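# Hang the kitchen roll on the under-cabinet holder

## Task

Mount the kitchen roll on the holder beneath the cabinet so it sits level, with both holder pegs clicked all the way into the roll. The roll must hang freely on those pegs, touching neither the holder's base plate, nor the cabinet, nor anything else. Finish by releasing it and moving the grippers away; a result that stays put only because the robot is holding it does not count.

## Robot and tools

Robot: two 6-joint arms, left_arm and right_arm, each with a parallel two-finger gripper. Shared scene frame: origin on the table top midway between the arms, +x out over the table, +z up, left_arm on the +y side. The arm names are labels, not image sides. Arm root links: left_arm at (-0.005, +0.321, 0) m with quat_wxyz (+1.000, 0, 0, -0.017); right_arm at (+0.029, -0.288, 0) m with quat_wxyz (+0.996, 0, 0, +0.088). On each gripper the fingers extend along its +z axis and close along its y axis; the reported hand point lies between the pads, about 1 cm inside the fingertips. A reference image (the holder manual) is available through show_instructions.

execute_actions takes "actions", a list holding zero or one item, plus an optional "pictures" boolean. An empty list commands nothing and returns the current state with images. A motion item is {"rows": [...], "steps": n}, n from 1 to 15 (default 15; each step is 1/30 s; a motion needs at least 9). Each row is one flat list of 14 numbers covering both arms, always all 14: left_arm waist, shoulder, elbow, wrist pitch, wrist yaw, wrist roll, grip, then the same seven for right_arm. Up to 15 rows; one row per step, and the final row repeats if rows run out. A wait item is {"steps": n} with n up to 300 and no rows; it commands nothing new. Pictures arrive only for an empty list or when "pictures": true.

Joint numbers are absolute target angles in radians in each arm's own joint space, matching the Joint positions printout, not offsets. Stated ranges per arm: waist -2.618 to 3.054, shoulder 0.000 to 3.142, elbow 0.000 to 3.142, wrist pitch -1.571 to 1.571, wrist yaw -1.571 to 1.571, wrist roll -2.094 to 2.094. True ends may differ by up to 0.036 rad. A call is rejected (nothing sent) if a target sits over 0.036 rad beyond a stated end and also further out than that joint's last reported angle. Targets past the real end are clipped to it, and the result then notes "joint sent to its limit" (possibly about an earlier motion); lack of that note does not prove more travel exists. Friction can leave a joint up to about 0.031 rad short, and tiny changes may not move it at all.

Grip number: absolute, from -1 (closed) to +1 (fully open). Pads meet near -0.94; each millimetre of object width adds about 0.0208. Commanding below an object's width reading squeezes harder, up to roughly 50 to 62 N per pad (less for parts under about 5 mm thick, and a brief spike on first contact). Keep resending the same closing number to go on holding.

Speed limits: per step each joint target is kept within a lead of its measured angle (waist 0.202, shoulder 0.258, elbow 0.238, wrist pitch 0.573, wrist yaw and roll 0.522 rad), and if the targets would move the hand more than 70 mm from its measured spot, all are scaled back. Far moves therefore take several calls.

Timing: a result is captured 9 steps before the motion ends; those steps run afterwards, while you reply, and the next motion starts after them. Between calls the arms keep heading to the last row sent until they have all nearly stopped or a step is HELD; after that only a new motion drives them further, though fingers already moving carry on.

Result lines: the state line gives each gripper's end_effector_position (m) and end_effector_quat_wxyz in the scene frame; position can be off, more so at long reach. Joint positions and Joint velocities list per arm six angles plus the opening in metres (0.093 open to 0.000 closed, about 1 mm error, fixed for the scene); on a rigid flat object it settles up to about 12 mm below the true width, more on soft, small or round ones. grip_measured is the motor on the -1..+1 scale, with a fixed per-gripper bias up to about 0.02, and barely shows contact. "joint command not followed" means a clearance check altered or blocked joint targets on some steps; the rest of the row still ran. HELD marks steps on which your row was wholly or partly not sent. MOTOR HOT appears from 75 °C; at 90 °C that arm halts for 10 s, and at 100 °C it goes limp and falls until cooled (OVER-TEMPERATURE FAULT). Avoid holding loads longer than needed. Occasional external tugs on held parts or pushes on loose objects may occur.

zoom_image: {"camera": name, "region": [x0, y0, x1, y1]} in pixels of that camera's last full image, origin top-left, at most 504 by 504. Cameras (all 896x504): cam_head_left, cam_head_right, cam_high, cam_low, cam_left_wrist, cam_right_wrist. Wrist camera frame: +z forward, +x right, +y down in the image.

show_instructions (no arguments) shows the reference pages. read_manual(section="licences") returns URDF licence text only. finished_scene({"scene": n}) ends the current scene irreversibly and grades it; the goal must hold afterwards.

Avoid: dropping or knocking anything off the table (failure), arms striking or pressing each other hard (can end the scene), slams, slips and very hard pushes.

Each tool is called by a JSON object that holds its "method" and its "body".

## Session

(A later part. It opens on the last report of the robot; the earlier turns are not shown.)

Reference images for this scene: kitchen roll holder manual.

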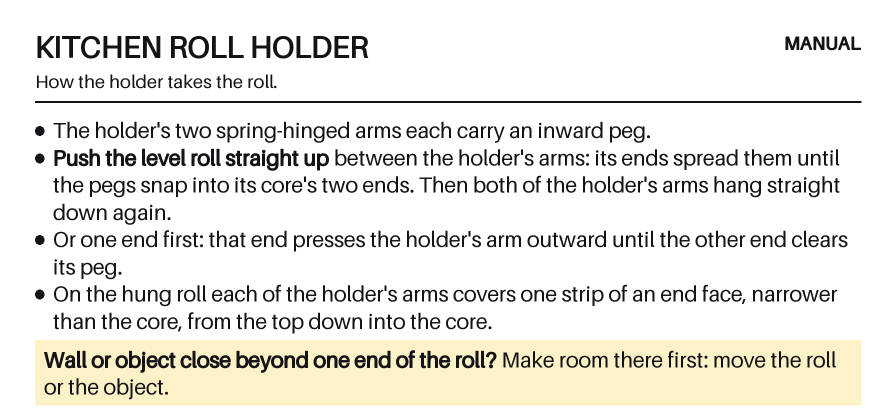

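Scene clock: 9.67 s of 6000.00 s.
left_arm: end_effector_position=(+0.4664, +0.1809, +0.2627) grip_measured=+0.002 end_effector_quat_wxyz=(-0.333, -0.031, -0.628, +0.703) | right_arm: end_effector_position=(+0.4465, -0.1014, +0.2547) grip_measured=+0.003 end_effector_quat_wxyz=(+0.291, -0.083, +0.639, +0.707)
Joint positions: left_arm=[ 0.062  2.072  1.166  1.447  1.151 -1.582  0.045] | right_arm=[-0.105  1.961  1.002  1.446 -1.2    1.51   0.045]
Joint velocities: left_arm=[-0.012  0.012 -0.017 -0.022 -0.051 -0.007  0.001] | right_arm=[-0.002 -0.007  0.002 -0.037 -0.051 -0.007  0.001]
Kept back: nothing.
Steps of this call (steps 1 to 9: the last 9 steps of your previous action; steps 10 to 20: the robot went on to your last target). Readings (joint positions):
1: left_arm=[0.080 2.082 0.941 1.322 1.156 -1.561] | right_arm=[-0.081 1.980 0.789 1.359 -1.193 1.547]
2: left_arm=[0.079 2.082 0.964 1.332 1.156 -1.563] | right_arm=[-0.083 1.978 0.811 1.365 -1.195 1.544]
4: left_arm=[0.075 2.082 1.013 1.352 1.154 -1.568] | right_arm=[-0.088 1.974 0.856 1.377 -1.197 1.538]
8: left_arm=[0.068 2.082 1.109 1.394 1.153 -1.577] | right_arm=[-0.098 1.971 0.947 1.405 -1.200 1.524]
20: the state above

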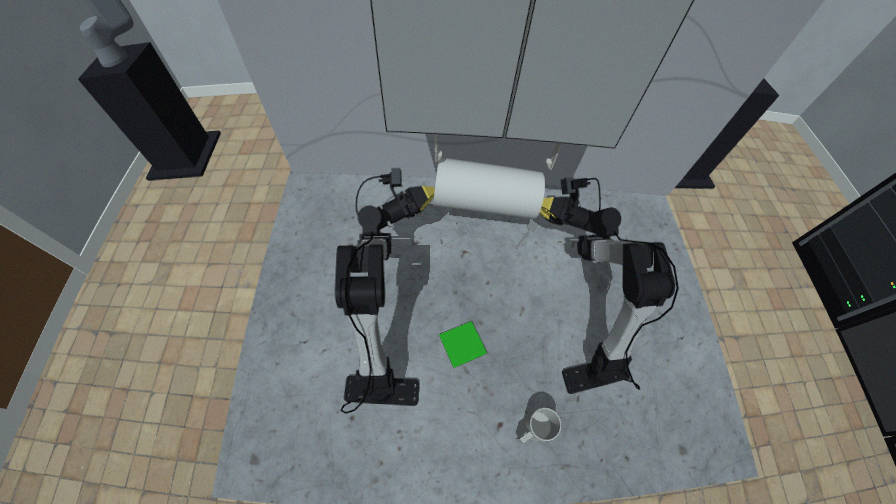

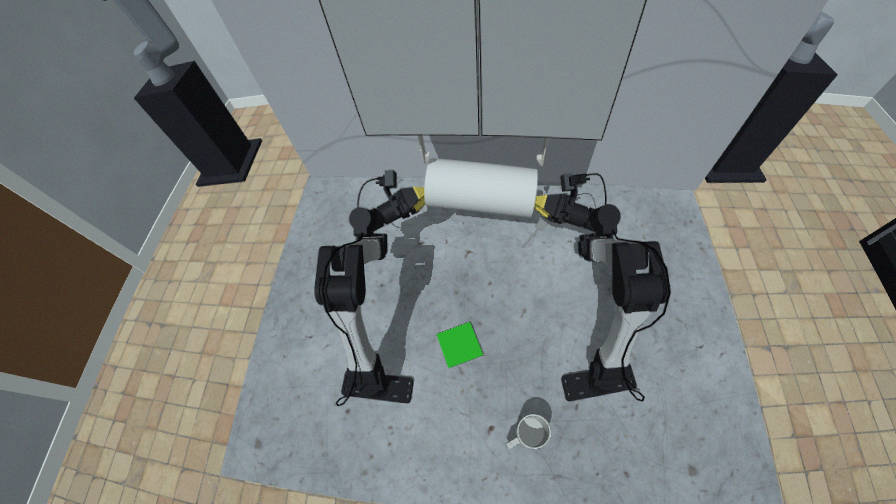

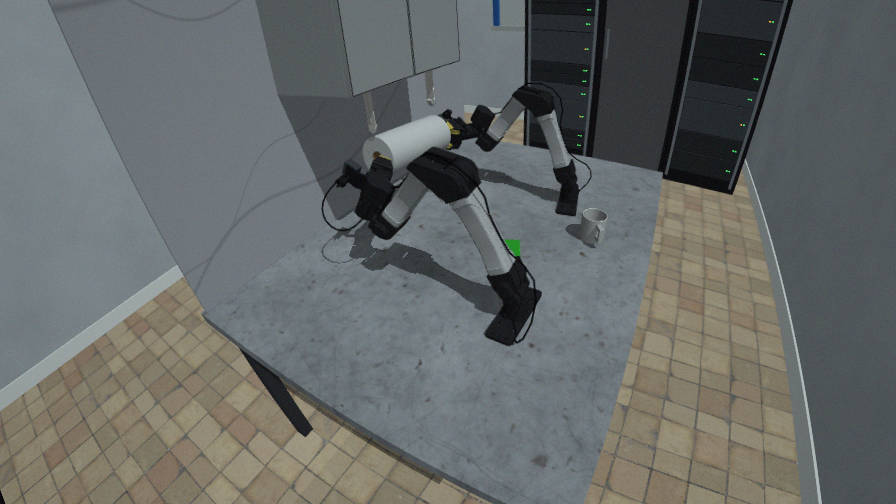

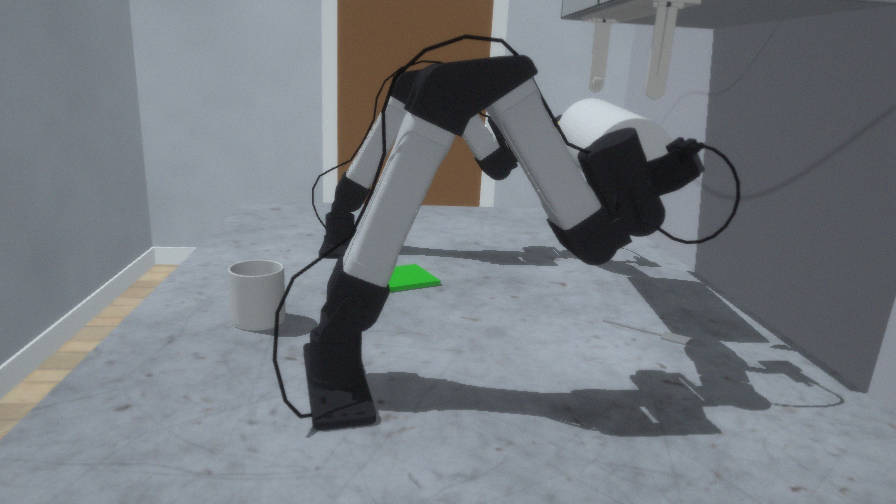

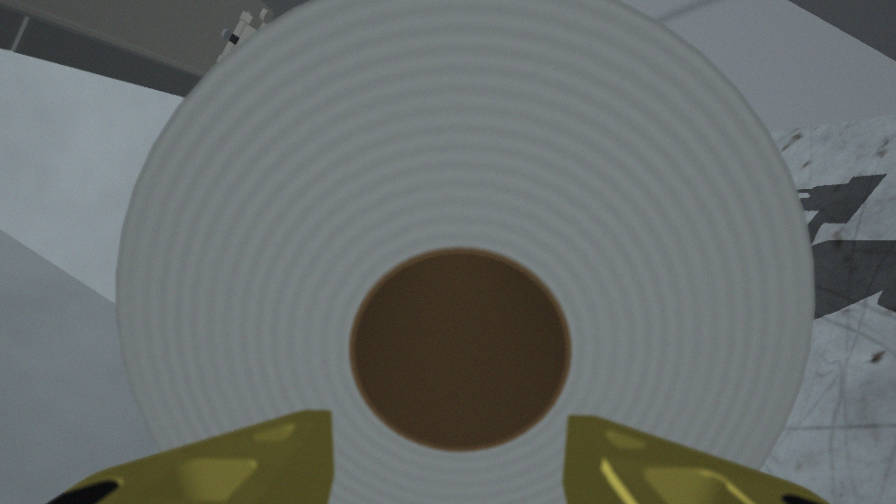

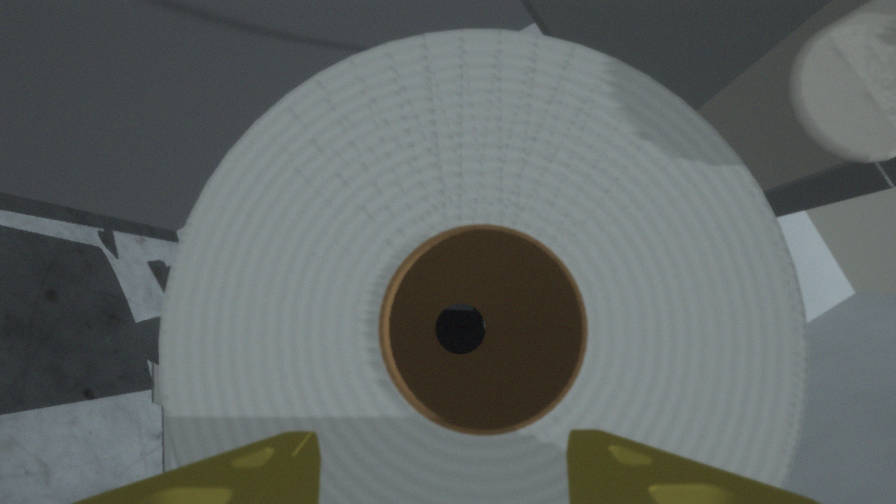

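{"method": "execute_actions", "body": {"actions": [{"steps":10,"rows":[[-0.03,2.065,1.19,1.475,1.27,-1.59,0,-0.05,1.97,1.04,1.468,-1.23,1.5,0],[-0.038,2.065,1.195,1.475,1.27,-1.59,0,-0.056,1.98,1.055,1.468,-1.22,1.5,0],[-0.044,2.065,1.2,1.475,1.27,-1.59,0,-0.062,1.99,1.07,1.468,-1.21,1.5,0],[-0.044,2.065,1.205,1.475,1.27,-1.59,0,-0.062,2.0,1.085,1.468,-1.2,1.5,0],[-0.044,2.065,1.205,1.475,1.27,-1.59,0,-0.062,2.0,1.1,1.468,-1.2,1.5,0]]}]}}

{"method": "execute_actions", "body": {"actions": [{"steps":15}], "pictures": true}}

Scene clock: 10.17 s of 6000.00 s.
left_arm: end_effector_position=(+0.4662, +0.1805, +0.2627) grip_measured=+0.002 end_effector_quat_wxyz=(-0.333, -0.031, -0.628, +0.703) | right_arm: end_effector_position=(+0.4466, -0.1015, +0.2547) grip_measured=+0.003 end_effector_quat_wxyz=(+0.291, -0.083, +0.639, +0.707)
Joint positions: left_arm=[ 0.061  2.072  1.166  1.447  1.151 -1.582  0.045] | right_arm=[-0.106  1.961  1.002  1.446 -1.2    1.51   0.045]
Joint velocities: left_arm=[-0.022 -0.002  0.007 -0.037  0.095  0.081 -0.   ] | right_arm=[ 0.007  0.017  0.007  0.051  0.022 -0.022  0.001]
Steps of this call (steps 1 to 14: the robot went on to your last target; step 15: the first step of this action). Readings (joint positions):
15: the state above

Scene clock: 10.67 s of 6000.00 s.
left_arm: end_effector_position=(+0.4606, +0.1684, +0.2653) grip_measured=+0.002 end_effector_quat_wxyz=(-0.322, -0.053, -0.629, +0.706) | right_arm: end_effector_position=(+0.4691, -0.1144, +0.2743) grip_measured=+0.003 end_effector_quat_wxyz=(+0.336, -0.073, +0.622, +0.704)
Joint positions: left_arm=[ 0.039  2.072  1.18   1.449  1.178 -1.582  0.045] | right_arm=[-0.129  1.983  1.077  1.45  -1.139  1.51   0.045]
Joint velocities: left_arm=[ 0.002 -0.012  0.002 -0.11   0.11   0.022  0.   ] | right_arm=[-0.012 -0.007  0.017  0.007 -0.007  0.007 -0.   ]
Kept back: nothing.
Steps of this call (steps 1 to 9: the last 9 steps of your previous action; steps 10 to 15: the robot went on to your last target). Readings (joint positions):
1: left_arm=[0.060 2.072 1.166 1.447 1.151 -1.582] | right_arm=[-0.107 1.961 1.005 1.447 -1.200 1.510]
2: left_arm=[0.057 2.072 1.168 1.447 1.151 -1.582] | right_arm=[-0.110 1.965 1.013 1.447 -1.197 1.510]
4: left_arm=[0.050 2.072 1.174 1.448 1.152 -1.582] | right_arm=[-0.119 1.977 1.043 1.447 -1.185 1.510]
8: left_arm=[0.040 2.072 1.180 1.449 1.162 -1.582] | right_arm=[-0.128 1.983 1.075 1.450 -1.158 1.510]
15: the state above

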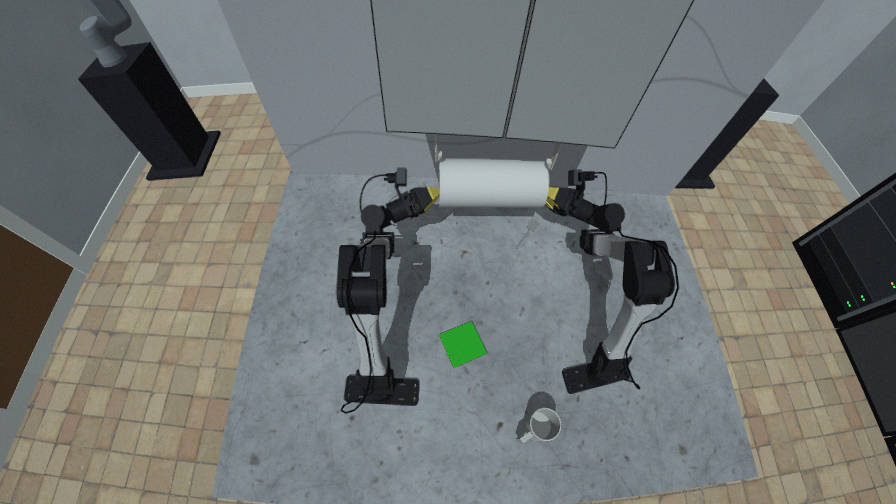

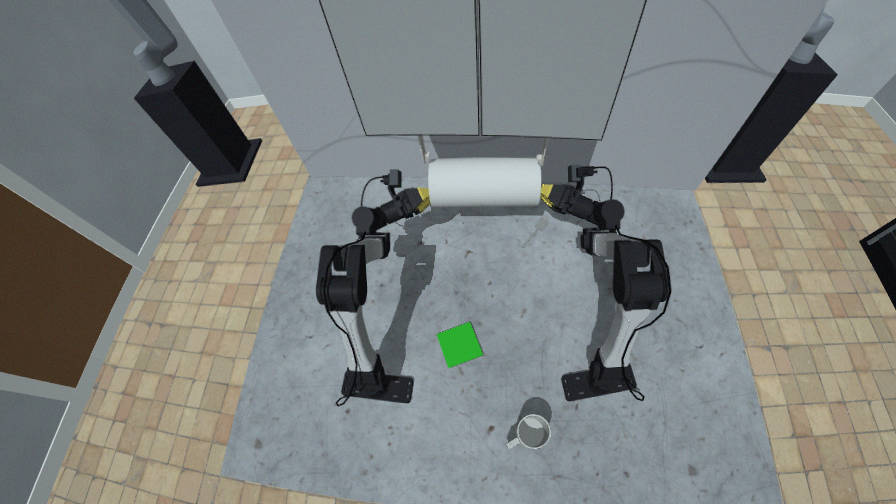

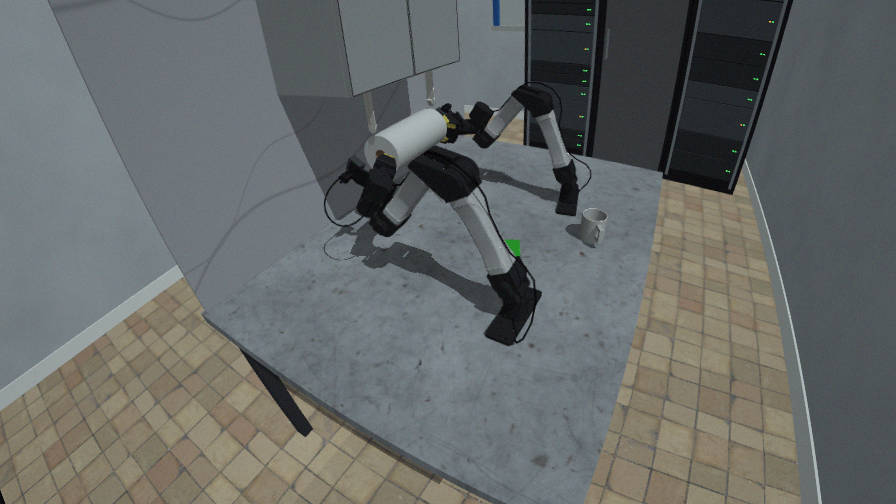

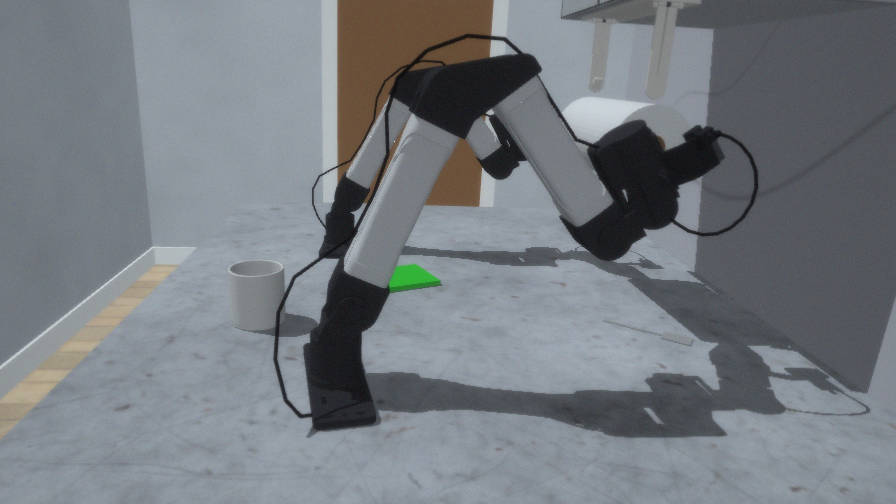

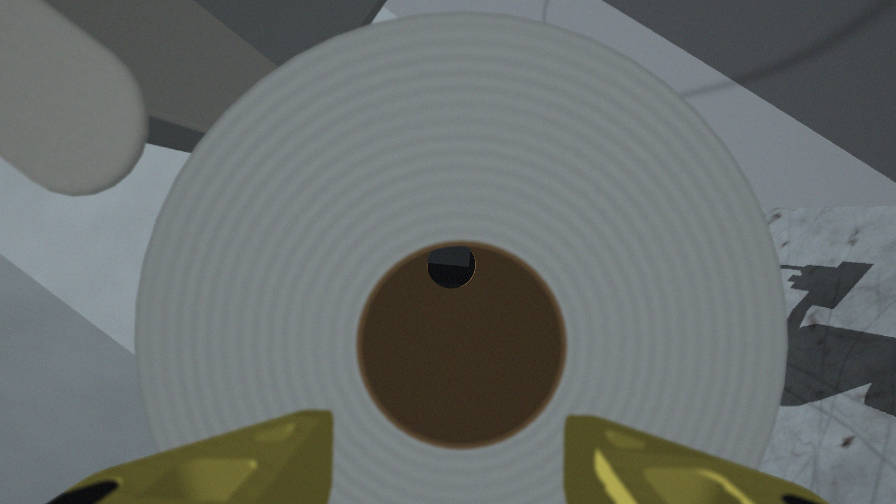

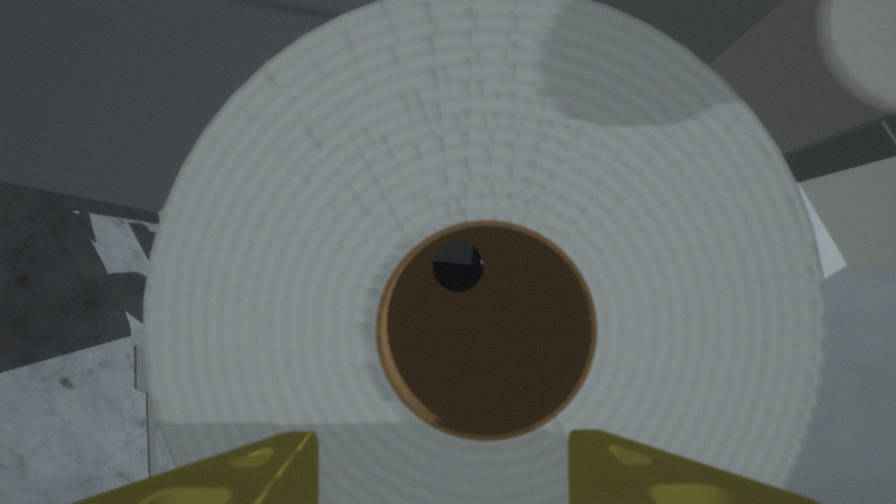

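{"method": "execute_actions", "body": {"actions": [{"rows":[[-0.034,2.07,1.205,1.475,1.255,-1.59,0,-0.05,1.98,1.1,1.468,-1.22,1.5,0],[-0.026,2.07,1.205,1.475,1.25,-1.59,0,-0.042,1.97,1.1,1.468,-1.235,1.5,0],[-0.026,2.07,1.205,1.475,1.25,-1.59,0,-0.042,1.97,1.1,1.468,-1.235,1.5,0],[-0.026,2.07,1.21,1.475,1.25,-1.59,0,-0.042,1.965,1.1,1.468,-1.235,1.5,0],[-0.026,2.07,1.22,1.475,1.25,-1.59,0,-0.042,1.96,1.1,1.468,-1.235,1.5,0],[-0.026,2.07,1.23,1.475,1.25,-1.59,0,-0.042,1.95,1.105,1.468,-1.235,1.5,0],[-0.026,2.07,1.24,1.475,1.25,-1.59,0,-0.042,1.945,1.11,1.468,-1.235,1.5,0],[-0.026,2.07,1.25,1.475,1.25,-1.59,0,-0.042,1.945,1.12,1.468,-1.235,1.5,0],[-0.026,2.07,1.26,1.475,1.25,-1.59,0,-0.042,1.945,1.13,1.468,-1.235,1.5,0]],"steps":12}]}}

{"method": "execute_actions", "body": {"actions": [{"steps":15}], "pictures": true}}

Scene clock: 11.33 s of 6000.00 s.
left_arm: end_effector_position=(+0.4596, +0.1683, +0.2645) grip_measured=+0.002 end_effector_quat_wxyz=(-0.319, -0.055, -0.631, +0.705) | right_arm: end_effector_position=(+0.4694, -0.1145, +0.2746) grip_measured=+0.003 end_effector_quat_wxyz=(+0.337, -0.072, +0.621, +0.704)
Joint positions: left_arm=[ 0.04   2.072  1.18   1.449  1.187 -1.582  0.045] | right_arm=[-0.128  1.983  1.077  1.45  -1.136  1.51   0.045]
Joint velocities: left_arm=[ 0.027 -0.002  0.002 -0.081 -0.022  0.022  0.   ] | right_arm=[ 0.007 -0.017 -0.002 -0.037 -0.11   0.007 -0.001]
Steps of this call (steps 1 to 17: the robot went on to your last target; steps 18 to 20: the first 3 steps of this action). Readings (joint positions):
18: left_arm=[0.039 2.072 1.180 1.449 1.188 -1.582] | right_arm=[-0.129 1.983 1.077 1.450 -1.129 1.510]
19: left_arm=[0.039 2.072 1.180 1.449 1.188 -1.582] | right_arm=[-0.129 1.983 1.077 1.450 -1.132 1.510]
20: the state above

Scene clock: 11.83 s of 6000.00 s.
left_arm: end_effector_position=(+0.4664, +0.1719, +0.2841) grip_measured=+0.002 end_effector_quat_wxyz=(-0.345, -0.069, -0.618, +0.703) | right_arm: end_effector_position=(+0.4639, -0.1109, +0.2905) grip_measured=+0.003 end_effector_quat_wxyz=(+0.343, -0.100, +0.615, +0.703)
Joint positions: left_arm=[ 0.045  2.074  1.237  1.455  1.169 -1.582  0.045] | right_arm=[-0.124  1.963  1.106  1.451 -1.162  1.51   0.045]
Joint velocities: left_arm=[ 0.007 -0.002  0.002  0.007 -0.081 -0.007  0.   ] | right_arm=[ 0.012 -0.012 -0.007 -0.037 -0.022  0.051 -0.   ]
Kept back: nothing.
Steps of this call (steps 1 to 9: the last 9 steps of your previous action; steps 10 to 15: the robot went on to your last target). Readings (joint positions):
1: left_arm=[0.041 2.072 1.180 1.449 1.185 -1.582] | right_arm=[-0.128 1.983 1.077 1.450 -1.139 1.510]
2: left_arm=[0.042 2.072 1.182 1.449 1.185 -1.582] | right_arm=[-0.127 1.983 1.077 1.450 -1.142 1.510]
4: left_arm=[0.044 2.073 1.194 1.449 1.184 -1.582] | right_arm=[-0.125 1.979 1.077 1.450 -1.147 1.510]
8: left_arm=[0.045 2.074 1.230 1.451 1.175 -1.582] | right_arm=[-0.124 1.969 1.099 1.450 -1.156 1.510]
15: the state above

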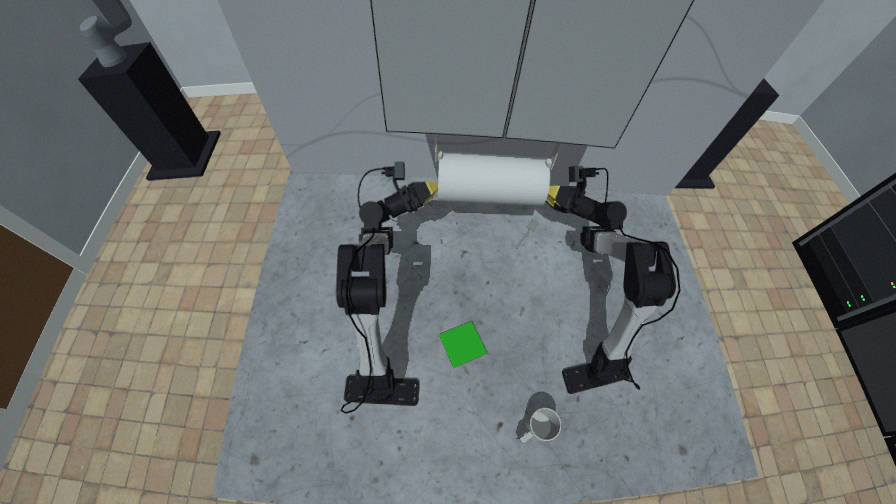

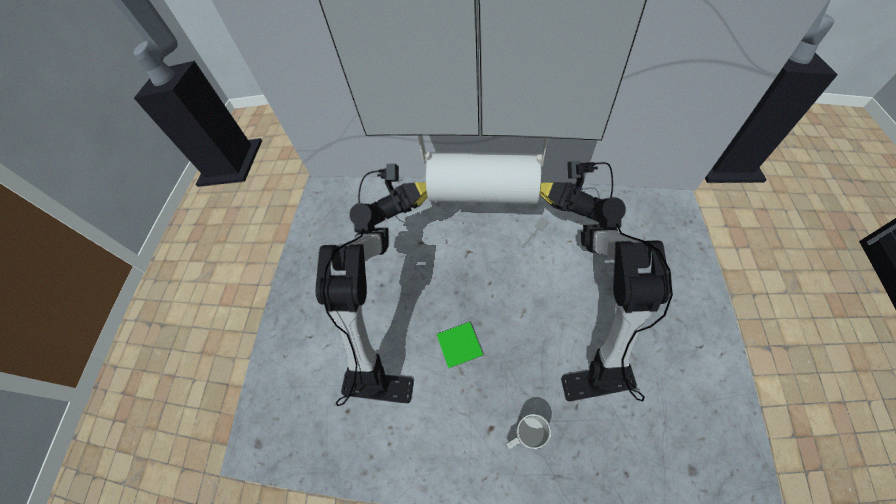

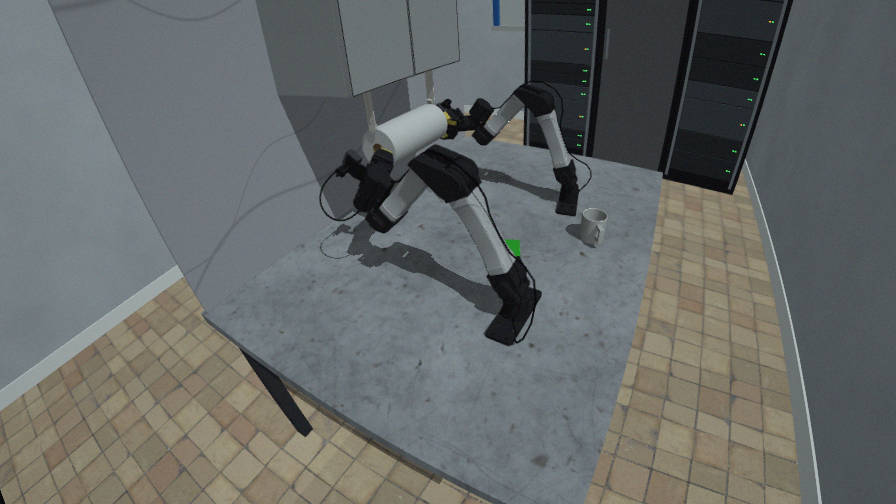

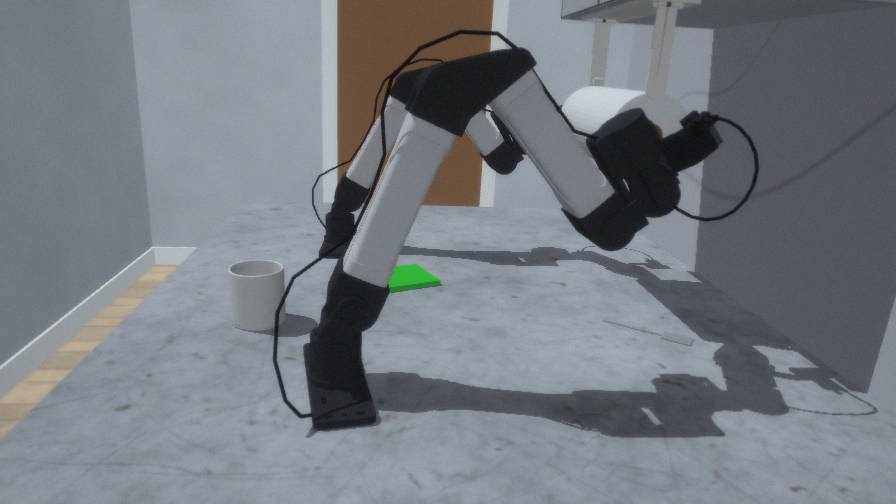

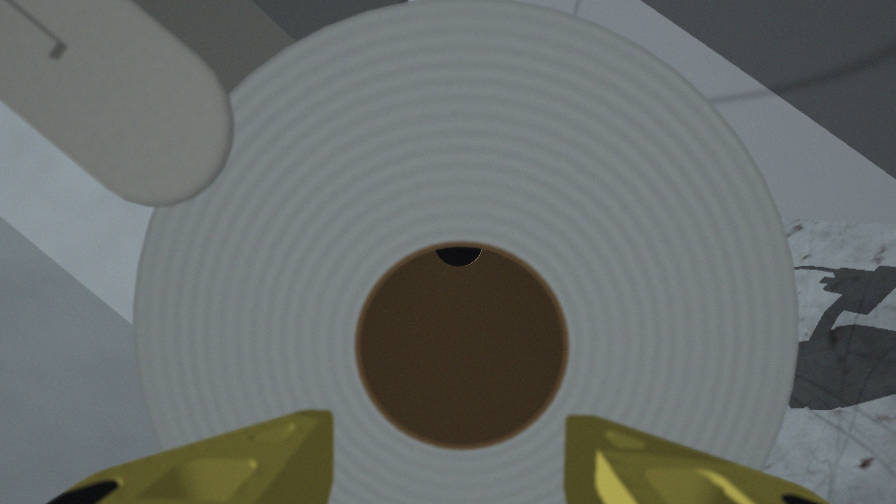

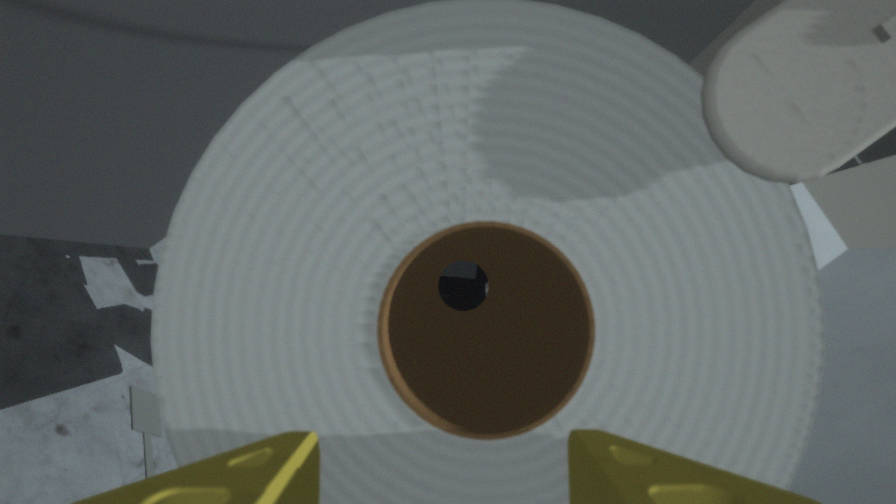

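{"method": "execute_actions", "body": {"actions": [{"rows":[[-0.025,2.068,1.275,1.476,1.25,-1.59,0,-0.041,1.942,1.143,1.47,-1.235,1.5,0],[-0.024,2.066,1.29,1.478,1.25,-1.59,0,-0.04,1.939,1.156,1.472,-1.235,1.5,0],[-0.023,2.064,1.305,1.48,1.25,-1.59,0,-0.039,1.936,1.169,1.474,-1.235,1.5,0],[-0.022,2.062,1.32,1.482,1.25,-1.59,0,-0.038,1.933,1.182,1.476,-1.235,1.5,0],[-0.021,2.06,1.335,1.484,1.25,-1.59,0,-0.037,1.93,1.195,1.478,-1.235,1.5,0],[-0.02,2.06,1.35,1.486,1.25,-1.59,0,-0.036,1.93,1.208,1.48,-1.235,1.5,0],[-0.02,2.06,1.365,1.488,1.25,-1.59,0,-0.035,1.93,1.221,1.482,-1.235,1.5,0],[-0.02,2.06,1.38,1.49,1.25,-1.59,0,-0.034,1.93,1.234,1.485,-1.235,1.5,0],[-0.02,2.06,1.395,1.49,1.25,-1.59,0,-0.034,1.93,1.247,1.485,-1.235,1.5,0],[-0.02,2.06,1.41,1.49,1.25,-1.59,0,-0.034,1.93,1.26,1.485,-1.235,1.5,0],[-0.02,2.06,1.425,1.49,1.25,-1.59,0,-0.034,1.93,1.273,1.485,-1.235,1.5,0],[-0.02,2.06,1.44,1.49,1.25,-1.59,0,-0.034,1.93,1.286,1.485,-1.235,1.5,0],[-0.02,2.06,1.455,1.49,1.25,-1.59,0,-0.034,1.93,1.3,1.485,-1.235,1.5,0]],"steps":15}]}}

{"method": "execute_actions", "body": {"actions": [{"steps":20}], "pictures": true}}

Scene clock: 13.53 s of 6000.00 s.
left_arm: end_effector_position=(+0.4696, +0.1738, +0.2991) grip_measured=+0.002 end_effector_quat_wxyz=(-0.358, -0.085, -0.612, +0.700) | right_arm: end_effector_position=(+0.4638, -0.1085, +0.2993) grip_measured=+0.003 end_effector_quat_wxyz=(+0.343, -0.118, +0.614, +0.701)
Joint positions: left_arm=[ 0.05   2.074  1.288  1.449  1.176 -1.583  0.045] | right_arm=[-0.122  1.963  1.144  1.439 -1.185  1.51   0.045]
Joint velocities: left_arm=[ 0.042  0.027  0.339 -0.066  0.154  0.007 -0.   ] | right_arm=[ 0.007 -0.012  0.276 -0.095 -0.154 -0.051  0.001]
Steps of this call (steps 1 to 15: the robot went on to your last target; steps 16 to 45: nothing new was sent; steps 46 to 51: the first 6 steps of this action). Readings (joint positions):
46: left_arm=[0.045 2.074 1.239 1.455 1.166 -1.582] | right_arm=[-0.124 1.963 1.106 1.451 -1.165 1.510]
47: left_arm=[0.045 2.074 1.243 1.455 1.166 -1.582] | right_arm=[-0.124 1.963 1.109 1.451 -1.166 1.510]
49: left_arm=[0.047 2.074 1.264 1.455 1.168 -1.582] | right_arm=[-0.123 1.963 1.124 1.447 -1.175 1.510]
51: the state above

Scene clock: 14.20 s of 6000.00 s.
left_arm: end_effector_position=(+0.4742, +0.1791, +0.3509) grip_measured=+0.002 end_effector_quat_wxyz=(-0.414, -0.132, -0.578, +0.691) | right_arm: end_effector_position=(+0.4618, -0.1034, +0.3455) grip_measured=+0.003 end_effector_quat_wxyz=(+0.384, -0.178, +0.584, +0.693)
Joint positions: left_arm=[ 0.058  2.074  1.434  1.466  1.156 -1.588  0.045] | right_arm=[-0.112  1.953  1.272  1.453 -1.197  1.506  0.045]
Joint velocities: left_arm=[-0.007 -0.012  0.012  0.022 -0.066 -0.11  -0.001] | right_arm=[-0.002 -0.002  0.002  0.007 -0.007 -0.051 -0.001]
Kept back: nothing.
Steps of this call (steps 1 to 9: the last 9 steps of your previous action; steps 10 to 20: the robot went on to your last target). Readings (joint positions):
1: left_arm=[0.052 2.075 1.302 1.448 1.176 -1.584] | right_arm=[-0.122 1.963 1.155 1.436 -1.190 1.510]
2: left_arm=[0.053 2.075 1.318 1.448 1.176 -1.585] | right_arm=[-0.120 1.963 1.166 1.434 -1.195 1.510]
4: left_arm=[0.055 2.075 1.353 1.448 1.174 -1.586] | right_arm=[-0.118 1.963 1.192 1.434 -1.200 1.510]
8: left_arm=[0.056 2.075 1.414 1.450 1.169 -1.586] | right_arm=[-0.116 1.962 1.258 1.447 -1.199 1.509]
20: the state above

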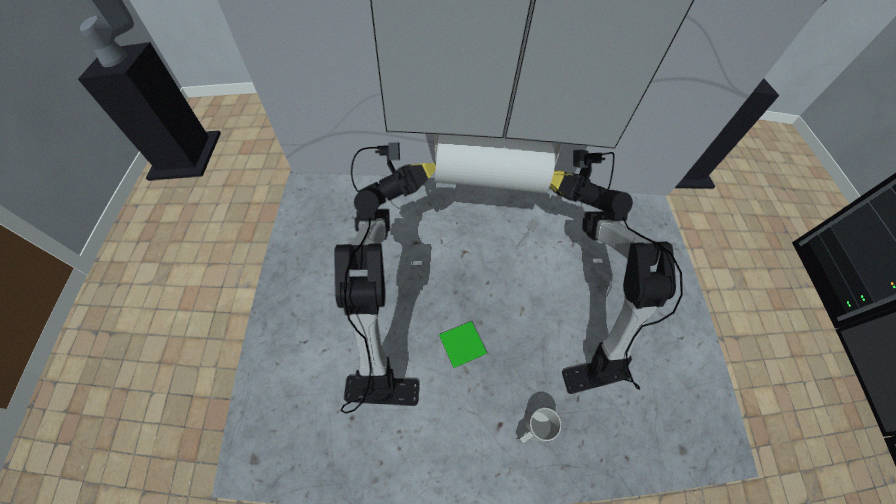

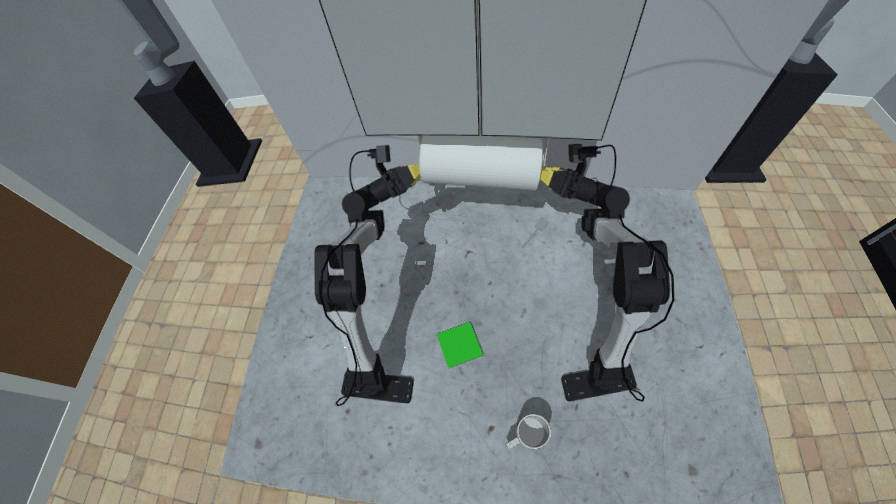

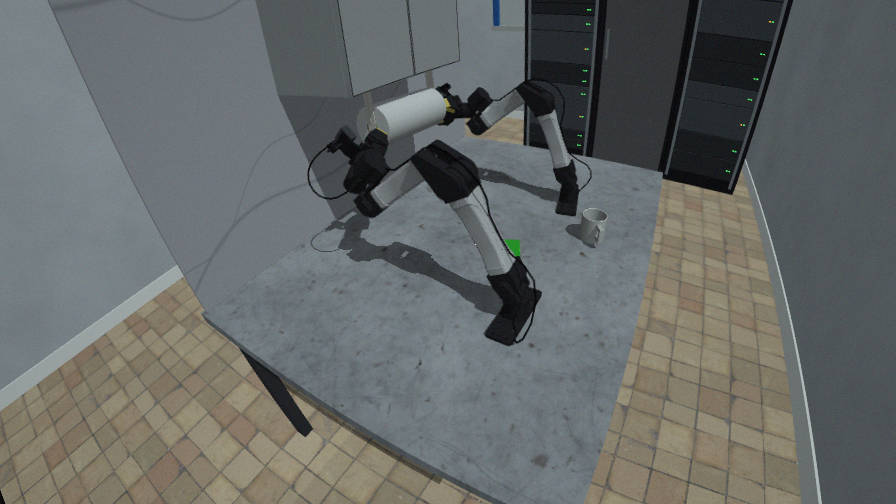

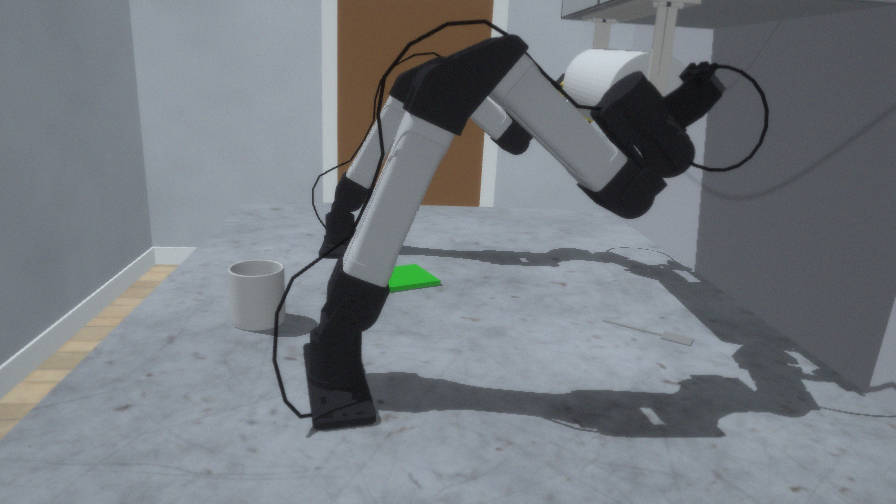

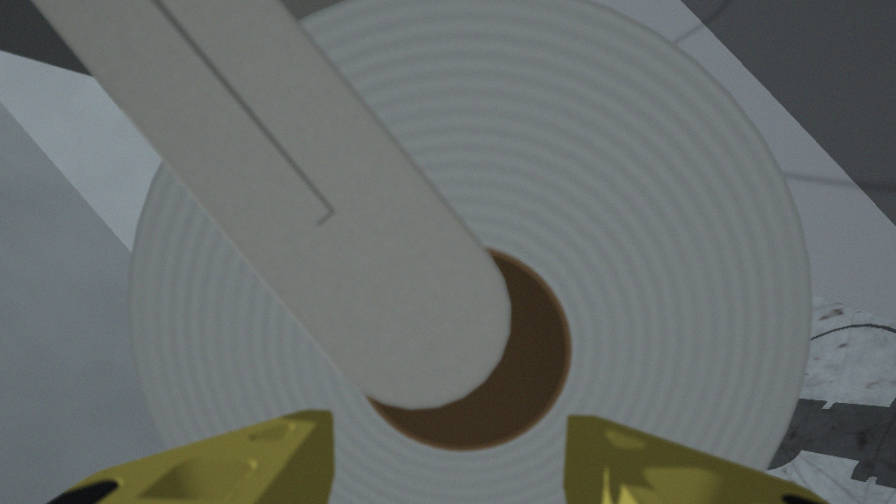

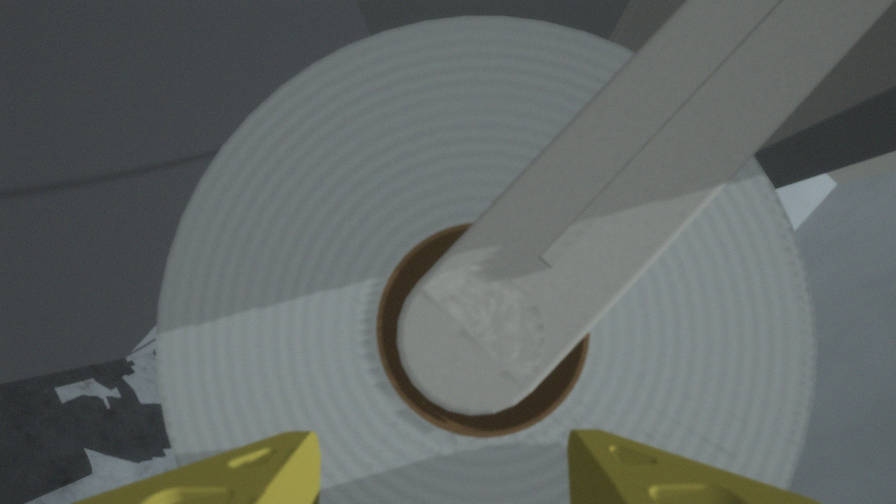

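Right needs about 1 cm more.

{"method": "execute_actions", "body": {"actions": [{"rows":[[-0.02,2.06,1.455,1.49,1.25,-1.59,0,-0.034,1.93,1.315,1.485,-1.235,1.5,0],[-0.02,2.06,1.455,1.49,1.25,-1.59,0,-0.034,1.93,1.333,1.485,-1.235,1.5,0]],"steps":10}]}}

{"method": "execute_actions", "body": {"actions": [{"steps":14}], "pictures": true}}

Scene clock: 14.53 s of 6000.00 s.
left_arm: end_effector_position=(+0.4742, +0.1791, +0.3509) grip_measured=+0.002 end_effector_quat_wxyz=(-0.414, -0.132, -0.578, +0.691) | right_arm: end_effector_position=(+0.4618, -0.1034, +0.3455) grip_measured=+0.003 end_effector_quat_wxyz=(+0.384, -0.178, +0.584, +0.693)
Joint positions: left_arm=[ 0.058  2.074  1.434  1.466  1.156 -1.589  0.045] | right_arm=[-0.112  1.953  1.272  1.453 -1.197  1.506  0.045]
Joint velocities: left_arm=[-0.017  0.002  0.027 -0.081  0.022  0.066 -0.001] | right_arm=[-0.007 -0.017  0.002 -0.051 -0.066  0.007 -0.   ]
Steps of this call (steps 1 to 9: the robot went on to your last target; step 10: the first step of this action). Readings (joint positions):
10: the state above

Scene clock: 15.00 s of 6000.00 s.
left_arm: end_effector_position=(+0.4739, +0.1789, +0.3511) grip_measured=+0.002 end_effector_quat_wxyz=(-0.414, -0.133, -0.578, +0.691) | right_arm: end_effector_position=(+0.4632, -0.1040, +0.3567) grip_measured=+0.003 end_effector_quat_wxyz=(+0.396, -0.185, +0.575, +0.691)
Joint positions: left_arm=[ 0.058  2.074  1.434  1.468  1.156 -1.59   0.045] | right_arm=[-0.112  1.953  1.303  1.453 -1.187  1.505  0.045]
Joint velocities: left_arm=[-0.002  0.007  0.007  0.037 -0.037  0.066 -0.   ] | right_arm=[-0.007  0.002 -0.002 -0.007  0.051 -0.007 -0.001]
Kept back: nothing.
Steps of this call (steps 1 to 9: the last 9 steps of your previous action; steps 10 to 14: the robot went on to your last target). Readings (joint positions):
1: left_arm=[0.058 2.074 1.434 1.466 1.156 -1.589] | right_arm=[-0.112 1.953 1.276 1.453 -1.198 1.506]
2: left_arm=[0.058 2.074 1.434 1.466 1.156 -1.589] | right_arm=[-0.112 1.953 1.282 1.451 -1.199 1.506]
4: left_arm=[0.058 2.074 1.434 1.466 1.156 -1.589] | right_arm=[-0.112 1.953 1.295 1.452 -1.194 1.505]
8: left_arm=[0.058 2.074 1.434 1.468 1.156 -1.589] | right_arm=[-0.112 1.953 1.303 1.453 -1.188 1.505]
14: the state above

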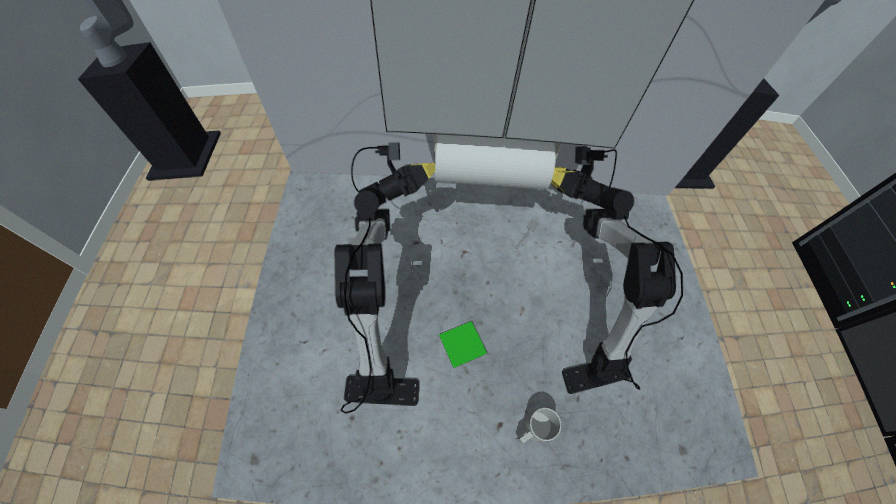

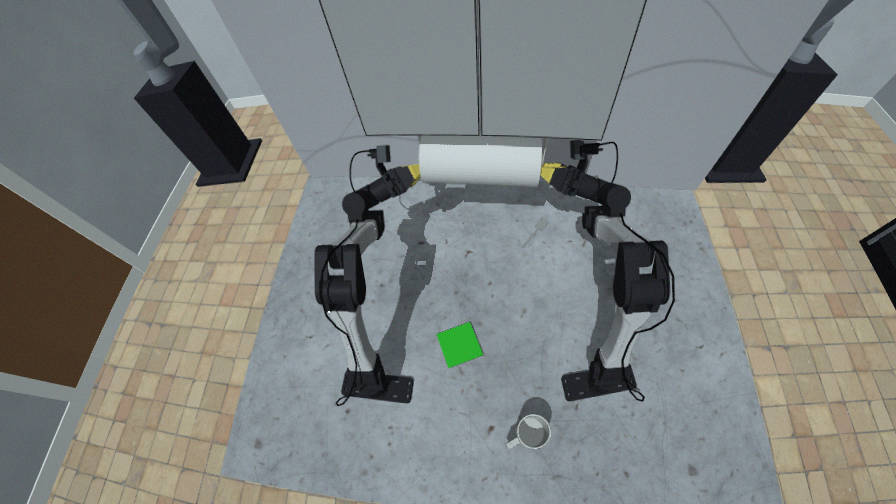

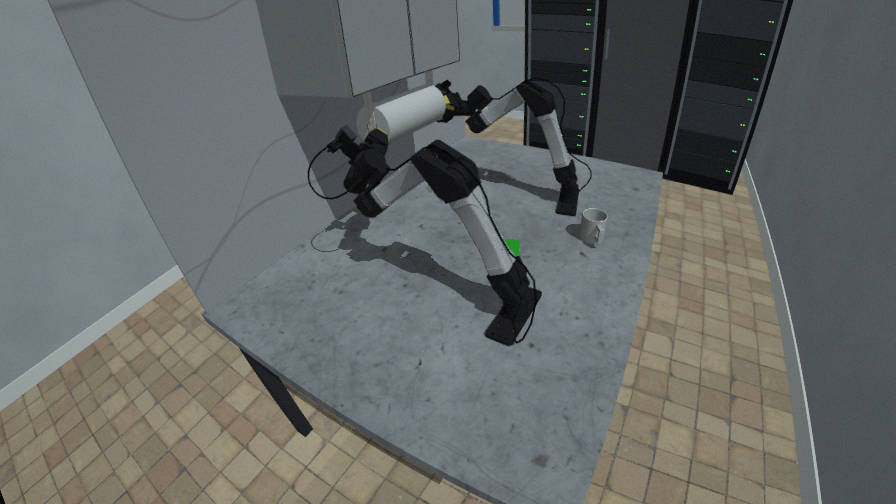

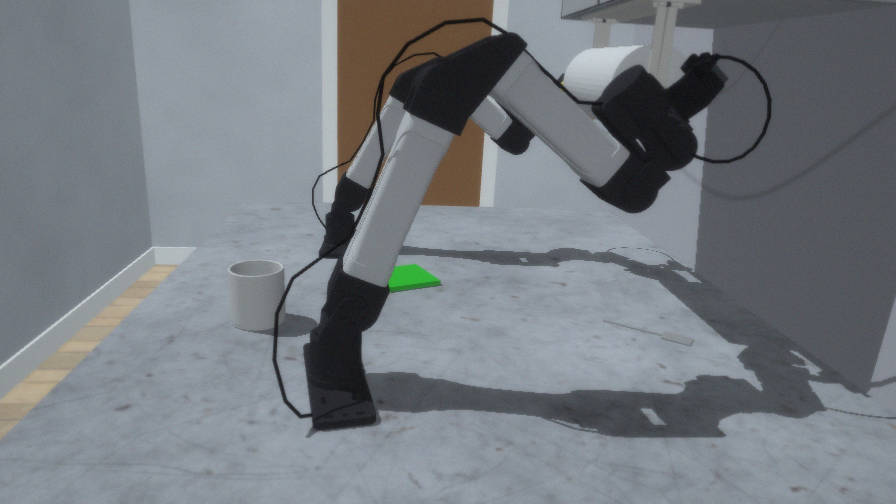

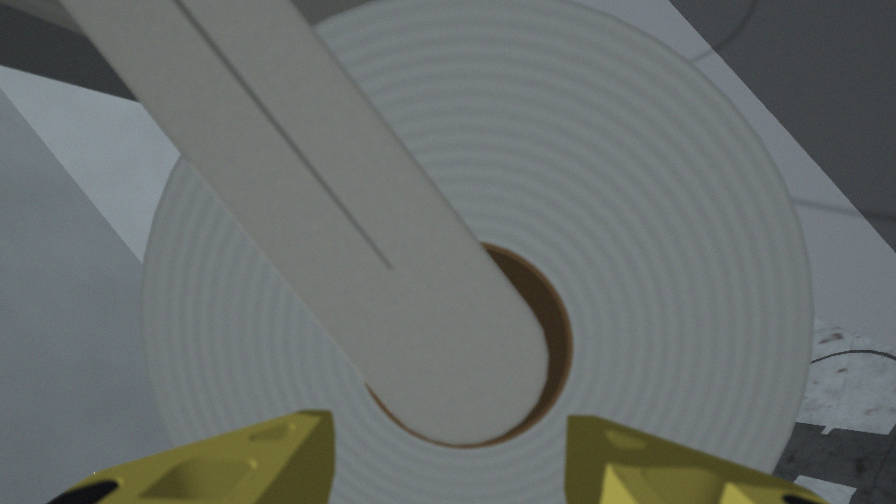

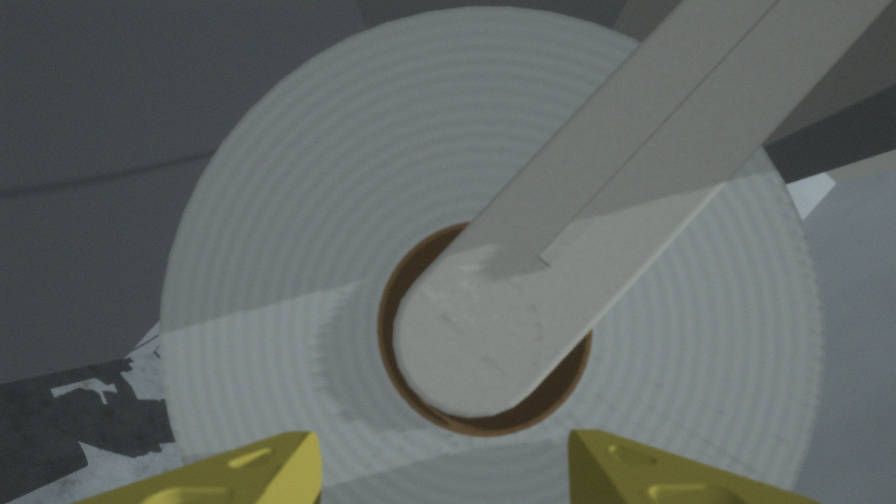

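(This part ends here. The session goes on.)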